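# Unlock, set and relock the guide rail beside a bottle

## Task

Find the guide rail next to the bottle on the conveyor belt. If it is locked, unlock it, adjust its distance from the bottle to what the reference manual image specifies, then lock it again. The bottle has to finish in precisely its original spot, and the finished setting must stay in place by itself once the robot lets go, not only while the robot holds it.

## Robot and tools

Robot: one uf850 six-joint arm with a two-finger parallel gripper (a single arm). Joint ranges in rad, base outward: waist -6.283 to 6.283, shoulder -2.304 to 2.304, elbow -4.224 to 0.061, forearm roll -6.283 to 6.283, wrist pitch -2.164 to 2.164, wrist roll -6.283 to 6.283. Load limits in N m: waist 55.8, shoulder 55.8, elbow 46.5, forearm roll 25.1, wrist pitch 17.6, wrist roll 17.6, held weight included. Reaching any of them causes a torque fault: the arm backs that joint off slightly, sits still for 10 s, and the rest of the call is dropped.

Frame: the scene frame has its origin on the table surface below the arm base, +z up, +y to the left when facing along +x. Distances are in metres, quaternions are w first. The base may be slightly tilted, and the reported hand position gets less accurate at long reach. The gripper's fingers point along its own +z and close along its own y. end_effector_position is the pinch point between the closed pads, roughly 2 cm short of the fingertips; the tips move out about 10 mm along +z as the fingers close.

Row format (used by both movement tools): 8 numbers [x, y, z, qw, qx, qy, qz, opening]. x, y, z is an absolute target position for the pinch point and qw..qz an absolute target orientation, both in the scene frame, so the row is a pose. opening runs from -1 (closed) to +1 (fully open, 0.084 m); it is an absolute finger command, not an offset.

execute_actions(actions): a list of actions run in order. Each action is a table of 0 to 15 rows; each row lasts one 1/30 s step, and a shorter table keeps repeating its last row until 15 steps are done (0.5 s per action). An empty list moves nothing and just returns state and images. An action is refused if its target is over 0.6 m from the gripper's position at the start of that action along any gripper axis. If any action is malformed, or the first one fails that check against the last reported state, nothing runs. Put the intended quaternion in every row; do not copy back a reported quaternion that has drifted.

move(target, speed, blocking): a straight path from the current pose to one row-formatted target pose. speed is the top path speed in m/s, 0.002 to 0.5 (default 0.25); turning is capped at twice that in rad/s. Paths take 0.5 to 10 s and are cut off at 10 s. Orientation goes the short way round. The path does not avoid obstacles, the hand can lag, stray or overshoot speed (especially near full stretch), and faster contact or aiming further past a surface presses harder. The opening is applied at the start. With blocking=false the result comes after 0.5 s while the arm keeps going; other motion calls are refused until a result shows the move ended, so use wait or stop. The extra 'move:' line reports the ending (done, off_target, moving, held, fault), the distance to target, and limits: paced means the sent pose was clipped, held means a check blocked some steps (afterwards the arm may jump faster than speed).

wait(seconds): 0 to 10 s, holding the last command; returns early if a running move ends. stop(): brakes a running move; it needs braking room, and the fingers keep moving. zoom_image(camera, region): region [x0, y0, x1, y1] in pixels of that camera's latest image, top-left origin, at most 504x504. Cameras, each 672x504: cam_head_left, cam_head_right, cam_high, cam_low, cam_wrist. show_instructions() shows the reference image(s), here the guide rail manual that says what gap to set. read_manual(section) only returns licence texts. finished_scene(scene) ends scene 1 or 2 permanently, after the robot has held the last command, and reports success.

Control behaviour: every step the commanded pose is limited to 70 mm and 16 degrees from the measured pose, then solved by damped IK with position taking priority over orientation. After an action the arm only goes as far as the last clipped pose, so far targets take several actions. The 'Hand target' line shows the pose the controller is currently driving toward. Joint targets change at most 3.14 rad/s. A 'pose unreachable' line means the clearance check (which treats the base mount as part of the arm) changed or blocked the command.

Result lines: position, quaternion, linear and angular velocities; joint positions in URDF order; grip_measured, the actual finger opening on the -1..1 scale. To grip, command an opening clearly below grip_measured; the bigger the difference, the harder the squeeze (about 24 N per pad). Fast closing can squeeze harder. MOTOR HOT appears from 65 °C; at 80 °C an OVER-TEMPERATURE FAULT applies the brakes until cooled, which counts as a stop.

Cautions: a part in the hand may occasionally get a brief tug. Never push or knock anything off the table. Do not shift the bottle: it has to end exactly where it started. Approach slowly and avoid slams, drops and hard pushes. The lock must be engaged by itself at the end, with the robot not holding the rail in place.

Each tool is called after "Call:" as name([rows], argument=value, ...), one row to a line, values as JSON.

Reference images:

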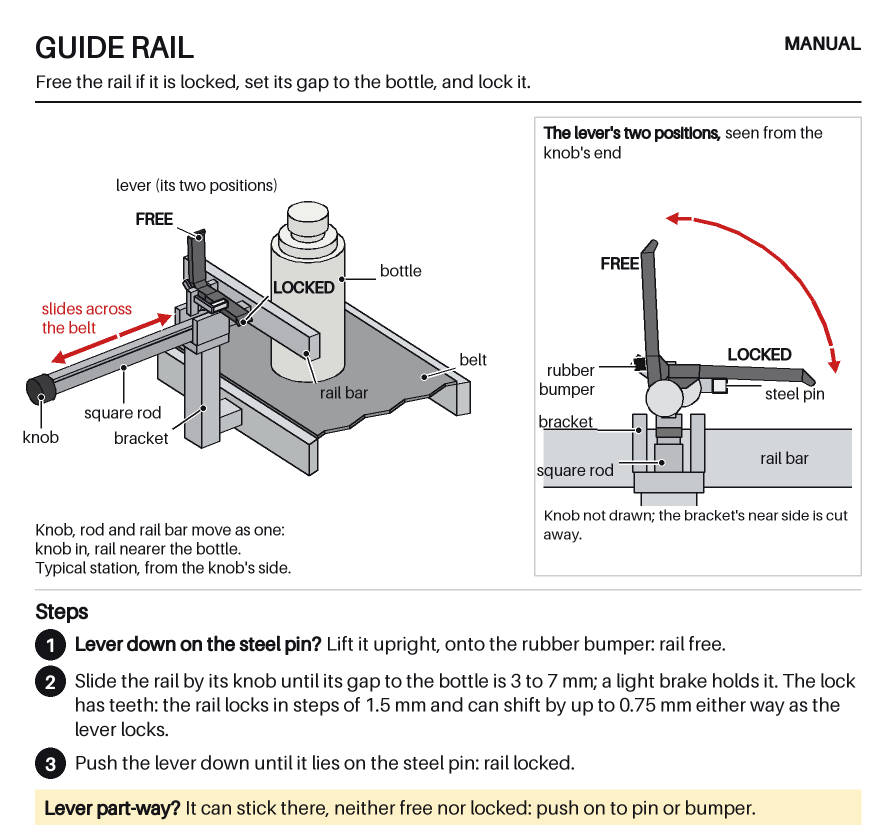

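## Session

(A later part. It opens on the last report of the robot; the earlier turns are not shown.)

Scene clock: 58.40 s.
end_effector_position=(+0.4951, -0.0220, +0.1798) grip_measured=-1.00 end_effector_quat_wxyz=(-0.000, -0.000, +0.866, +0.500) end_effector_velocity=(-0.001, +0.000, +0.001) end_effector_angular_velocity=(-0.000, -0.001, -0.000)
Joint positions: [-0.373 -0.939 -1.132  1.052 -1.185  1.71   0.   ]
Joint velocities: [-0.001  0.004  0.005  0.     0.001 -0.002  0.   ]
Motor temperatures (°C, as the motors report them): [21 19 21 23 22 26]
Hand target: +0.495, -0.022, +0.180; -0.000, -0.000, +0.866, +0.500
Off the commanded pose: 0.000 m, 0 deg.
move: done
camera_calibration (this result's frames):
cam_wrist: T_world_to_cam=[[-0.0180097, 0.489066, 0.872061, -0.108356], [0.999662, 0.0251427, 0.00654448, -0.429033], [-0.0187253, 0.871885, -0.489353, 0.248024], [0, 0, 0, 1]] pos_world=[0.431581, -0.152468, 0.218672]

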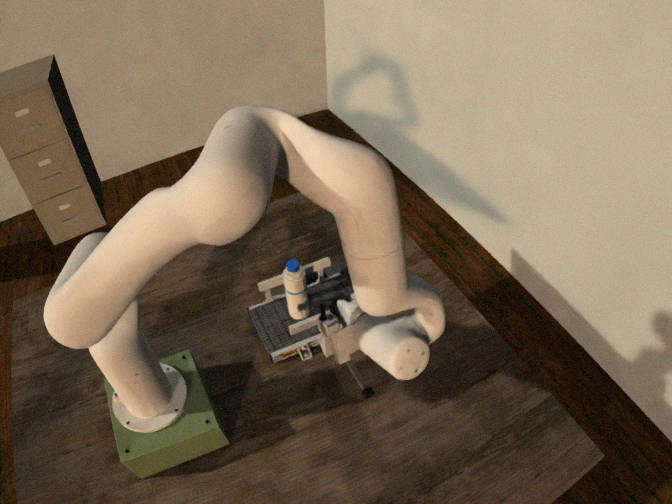

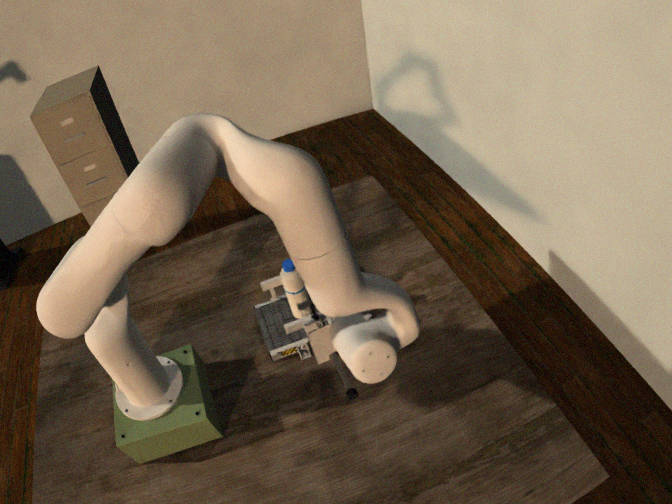

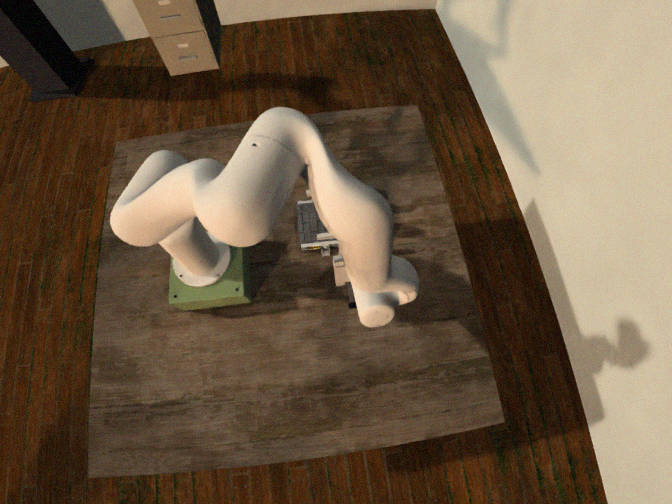

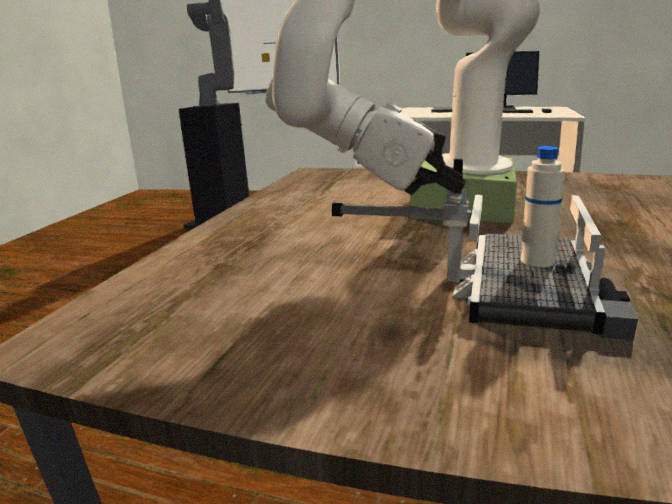

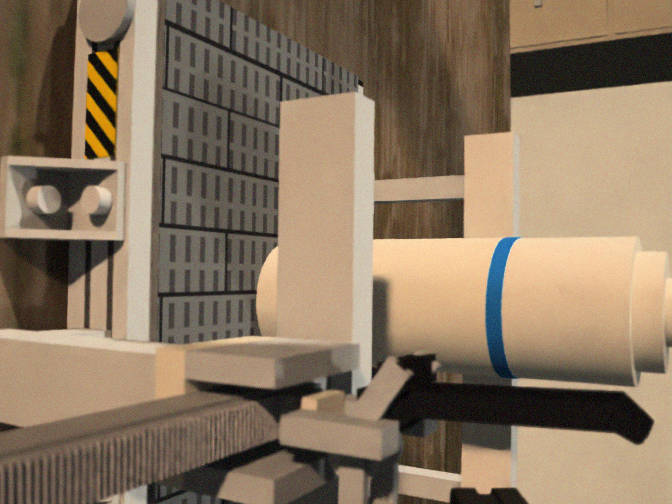

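Call:
move(target=[0.485,-0.25,0.2,0,0,0.866,0.5,-1], speed=0.4)

Call:
move(target=[0.472,-0.245,0.128,0,0,0.866,0.5,-1])

Call:
zoom_image(camera="cam_low", region=[280,150,580,280])

Scene clock: 64.90 s.
end_effector_position=(+0.4841, -0.2499, +0.2004) grip_measured=-1.00 end_effector_quat_wxyz=(+0.000, +0.000, +0.866, +0.500) end_effector_velocity=(+0.001, -0.002, +0.000) end_effector_angular_velocity=(+0.000, -0.001, +0.000)
Joint positions: [-0.692 -1.118 -1.562  0.711 -1.419  1.842  0.   ]
Joint velocities: [-0.002 -0.004 -0.009 -0.002 -0.005  0.002  0.   ]
Motor temperatures (°C, as the motors report them): [21 19 21 23 22 26]
Hand target: +0.484, -0.250, +0.200; +0.000, +0.000, +0.866, +0.500
Off the commanded pose: 0.001 m, 0 deg.
move: done; limits=paced
camera_calibration (this result's frames):
cam_wrist: T_world_to_cam=[[-0.0179242, 0.489563, 0.871784, -0.0148762], [0.999669, 0.0248459, 0.00660104, -0.412522], [-0.0184286, 0.871614, -0.489847, 0.45653], [0, 0, 0, 1]] pos_world=[0.420532, -0.380385, 0.239321]

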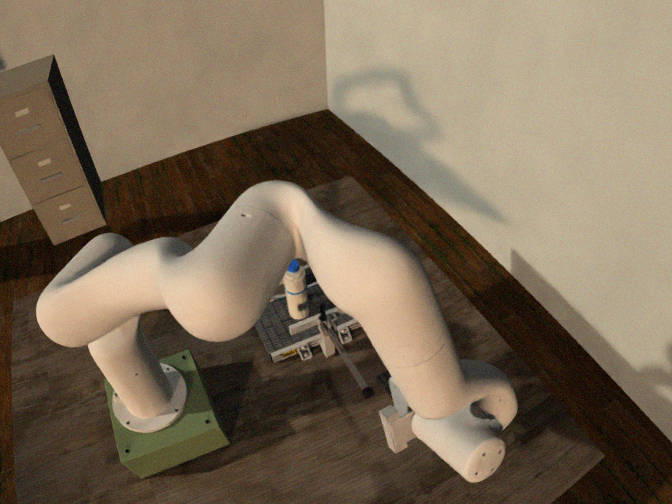

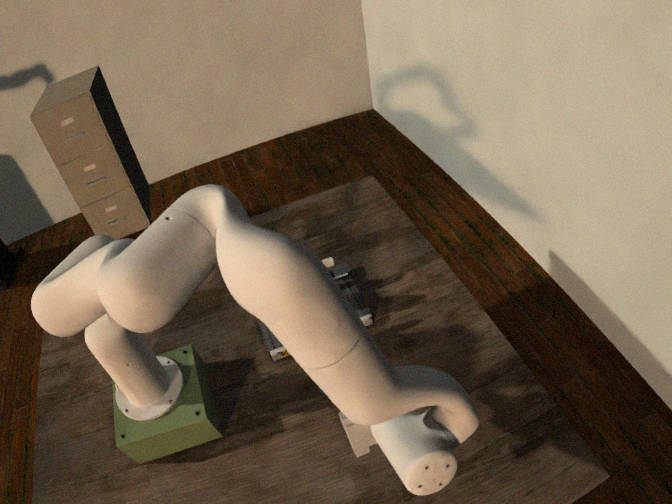

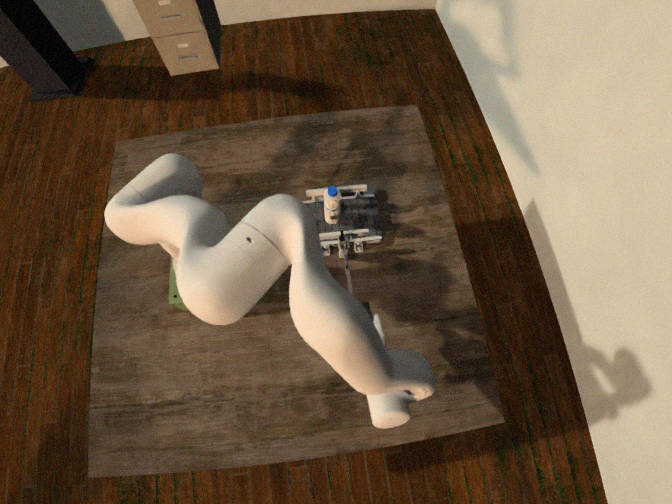

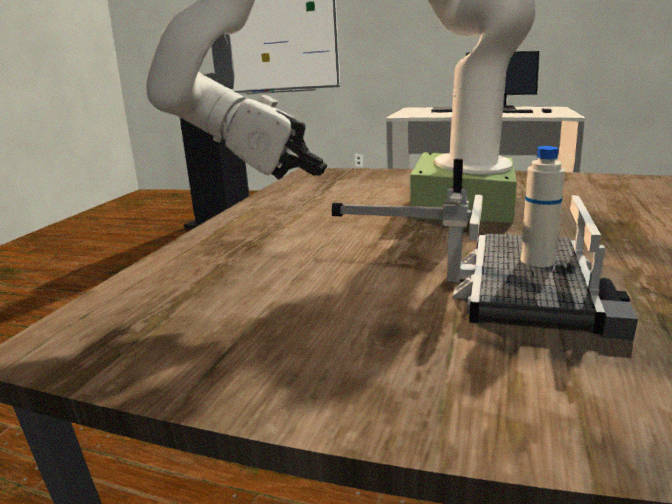

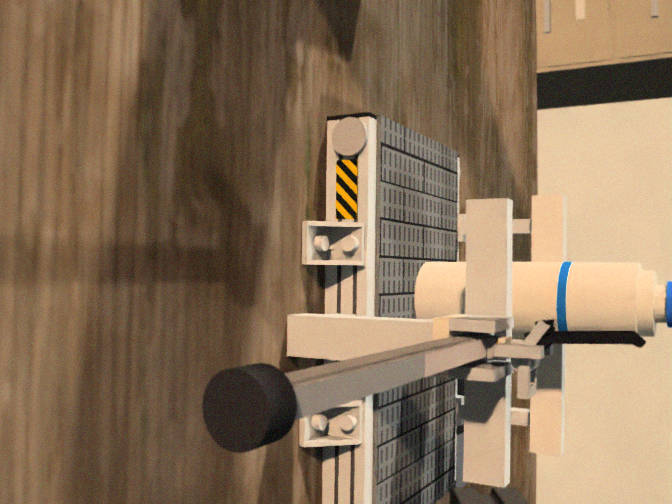

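Scene clock: 65.83 s.
end_effector_position=(+0.4722, -0.2452, +0.1282) grip_measured=-1.00 end_effector_quat_wxyz=(-0.000, -0.000, +0.866, +0.500) end_effector_velocity=(-0.000, -0.000, -0.002) end_effector_angular_velocity=(+0.001, +0.001, +0.000)
Joint positions: [-0.692 -1.242 -1.596  0.722 -1.351  1.781  0.   ]
Joint velocities: [-0.    -0.005 -0.003 -0.     0.001 -0.     0.   ]
Motor temperatures (°C, as the motors report them): [21 19 21 23 22 26]
Hand target: +0.472, -0.245, +0.128; -0.000, +0.000, +0.866, +0.500
Off the commanded pose: 0.000 m, 0 deg.
move: done
camera_calibration (this result's frames):
cam_wrist: T_world_to_cam=[[-0.0181381, 0.48935, 0.871899, 0.0455514], [0.999661, 0.0251532, 0.00667874, -0.400235], [-0.0186628, 0.871725, -0.48964, 0.416977], [0, 0, 0, 1]] pos_world=[0.408708, -0.375712, 0.167126]

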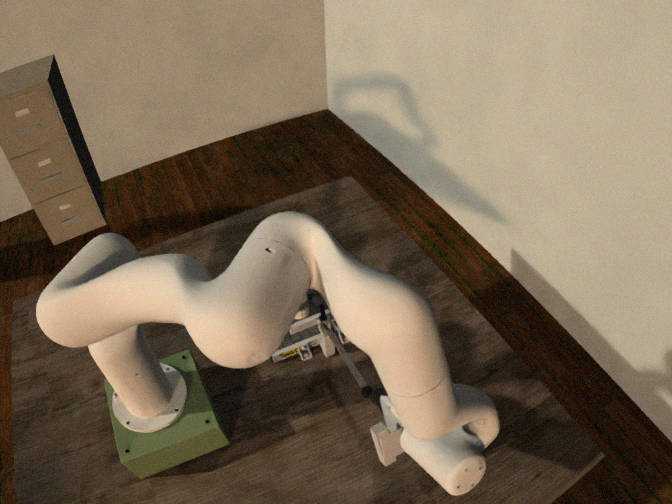

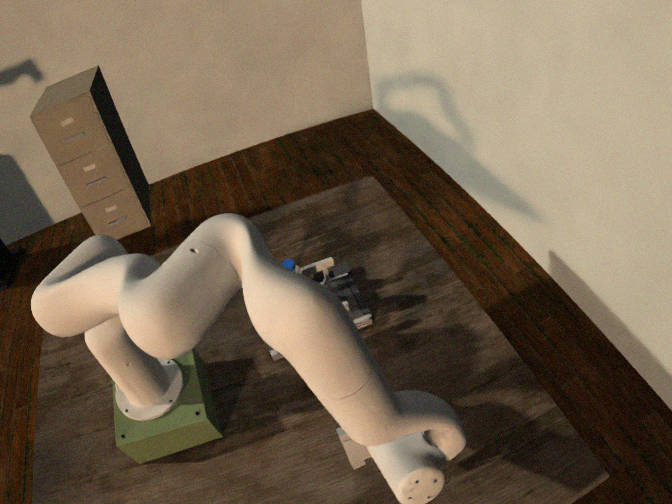

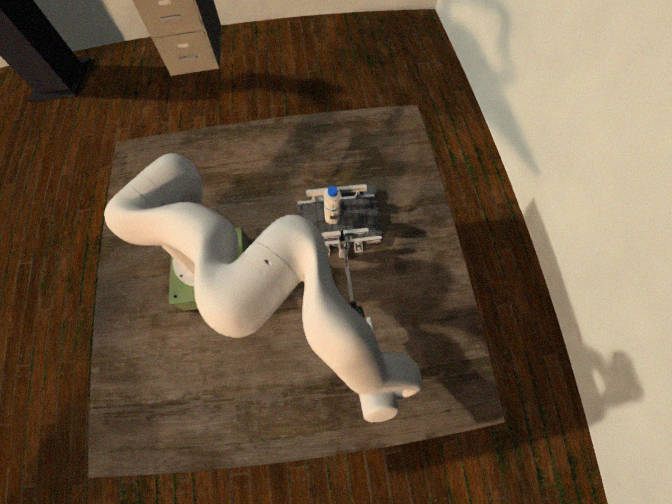

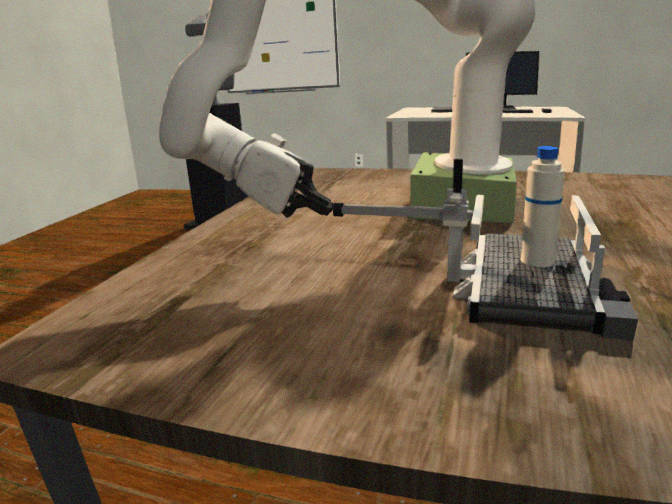

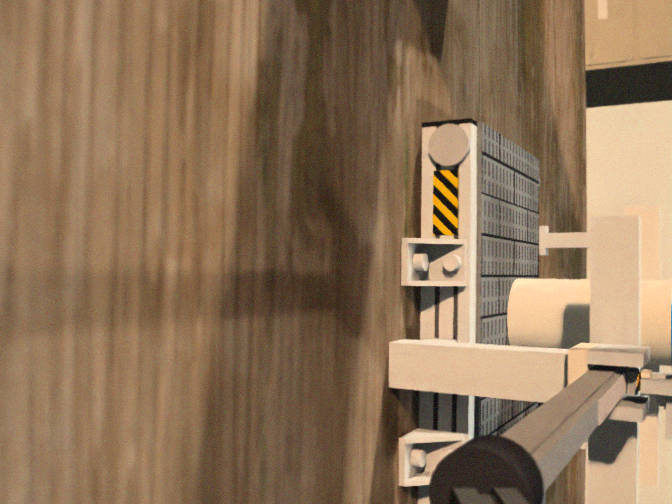

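Region (280, 150, 580, 280) of cam_low's 672x504 image, scaled by 1.680, with more detail than that image has; it fills the top 218 rows of this view, and the rest is white.

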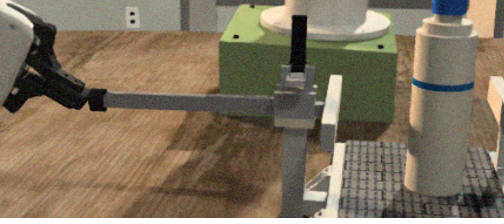

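Seems just touching or close. Push about 55 mm.

Call:
move(target=[0.470,-0.19,0.128,0,0,0.866,0.5,-1], speed=0.04)

Call:
zoom_image(camera="cam_low", region=[470,170,590,280])

Scene clock: 71.93 s.
end_effector_position=(+0.4702, -0.1902, +0.1279) grip_measured=-1.00 end_effector_quat_wxyz=(-0.000, -0.000, +0.866, +0.500) end_effector_velocity=(+0.000, +0.002, -0.000) end_effector_angular_velocity=(-0.000, -0.001, -0.001)
Joint positions: [-0.632 -1.174 -1.445  0.791 -1.279  1.737  0.   ]
Joint velocities: [ 0.002  0.002  0.005  0.004  0.003 -0.002  0.   ]
Motor temperatures (°C, as the motors report them): [21 19 21 23 22 26]
Hand target: +0.470, -0.190, +0.128; -0.000, -0.000, +0.866, +0.500
Off the commanded pose: 0.000 m, 0 deg.
move: done
camera_calibration (this result's frames):
cam_wrist: T_world_to_cam=[[-0.0180443, 0.488944, 0.872128, 0.0187476], [0.999664, 0.0250728, 0.00662634, -0.399617], [-0.0186268, 0.871955, -0.489232, 0.368769], [0, 0, 0, 1]] pos_world=[0.406689, -0.320696, 0.166711]

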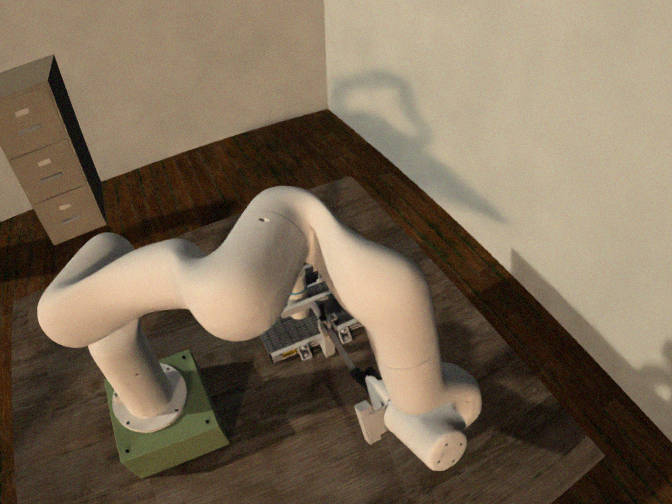

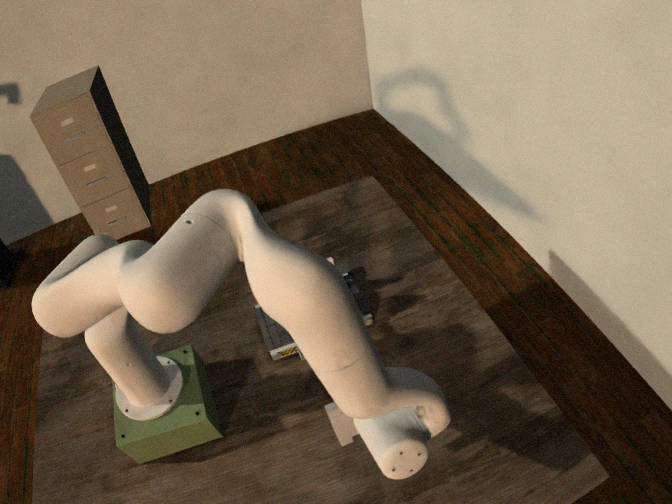

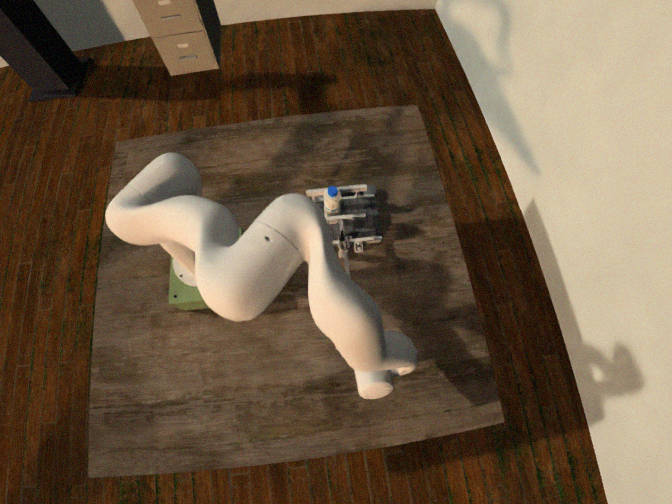

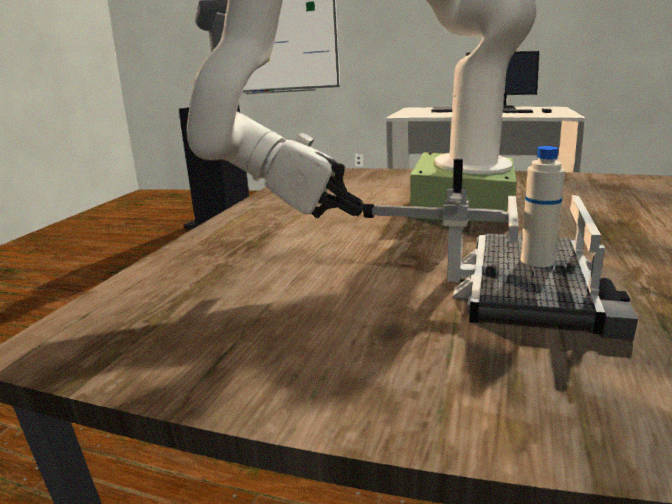

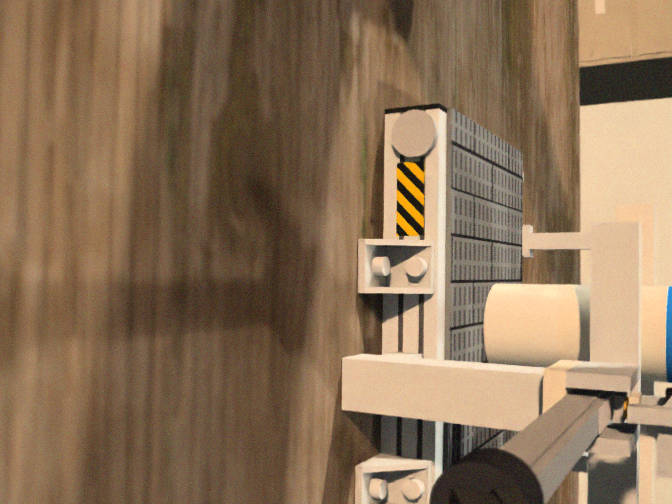

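Region (470, 170, 590, 280) of cam_low's 672x504 image, scaled by 4.200, with more detail than that image has; it fills the top 462 rows of this view, and the rest is white.

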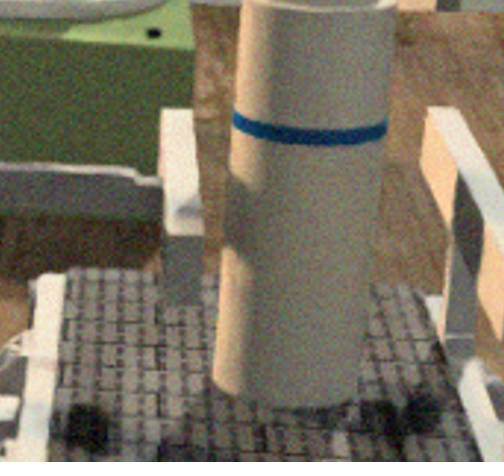

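Call:
move(target=[0.470,-0.1825,0.128,0,0,0.866,0.5,-1], speed=0.02)

Call:
zoom_image(camera="cam_low", region=[490,180,560,250])

Scene clock: 77.73 s.
end_effector_position=(+0.4700, -0.1827, +0.1280) grip_measured=-1.00 end_effector_quat_wxyz=(-0.000, -0.000, +0.866, +0.500) end_effector_velocity=(+0.000, +0.002, -0.000) end_effector_angular_velocity=(-0.001, -0.001, -0.001)
Joint positions: [-0.623 -1.166 -1.427  0.801 -1.27   1.731  0.   ]
Joint velocities: [ 0.002  0.002  0.005  0.004  0.003 -0.002  0.   ]
Motor temperatures (°C, as the motors report them): [21 20 21 23 22 26]
Hand target: +0.470, -0.182, +0.128; -0.000, -0.000, +0.866, +0.500
Off the commanded pose: 0.000 m, 0 deg.
move: done
camera_calibration (this result's frames):
cam_wrist: T_world_to_cam=[[-0.0180557, 0.488945, 0.872128, 0.0149806], [0.999664, 0.0250474, 0.00665361, -0.399636], [-0.0185913, 0.871955, -0.489233, 0.362275], [0, 0, 0, 1]] pos_world=[0.406507, -0.313203, 0.166831]

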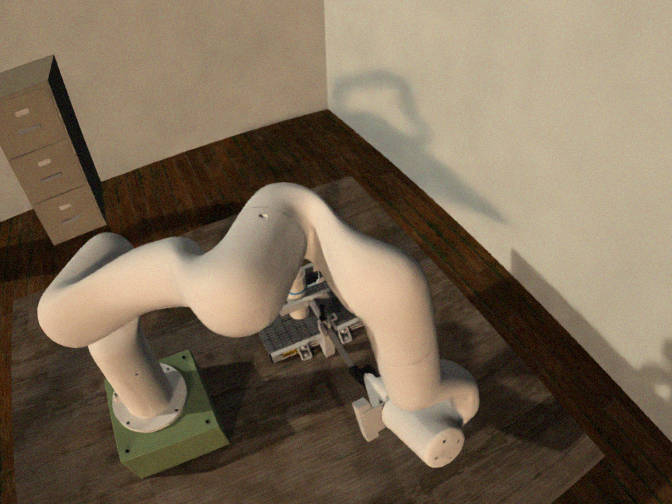

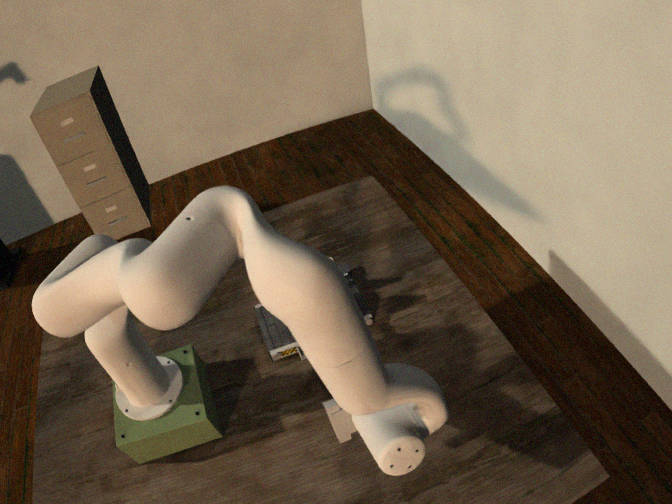

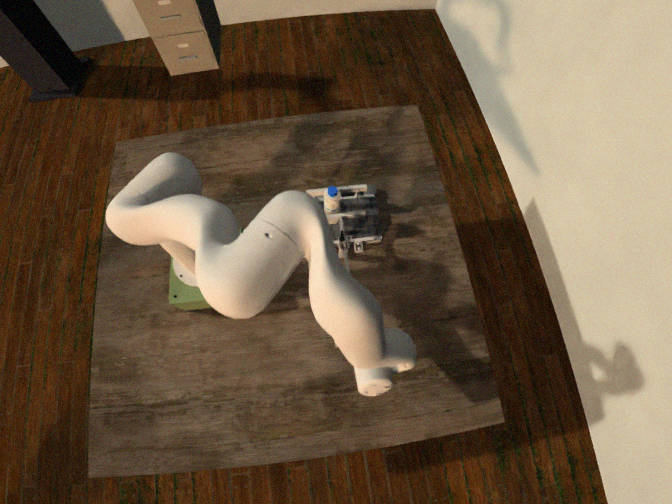

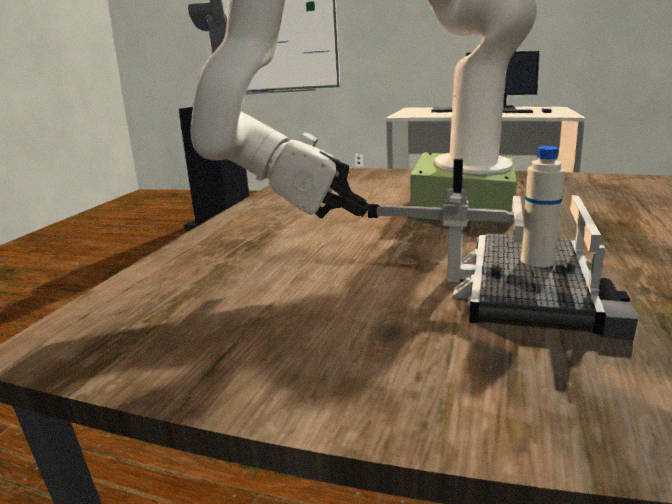

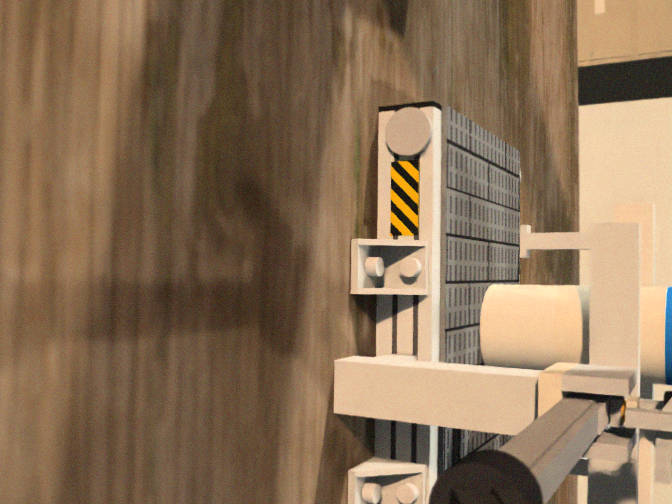

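Region (490, 180, 560, 250) of cam_low's 672x504 image, scaled by 7.200, with more detail than that image has.

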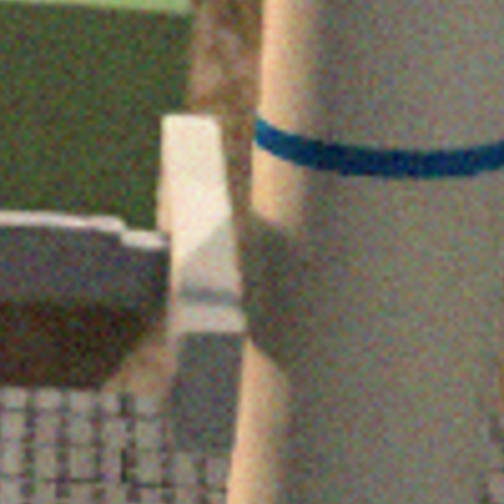

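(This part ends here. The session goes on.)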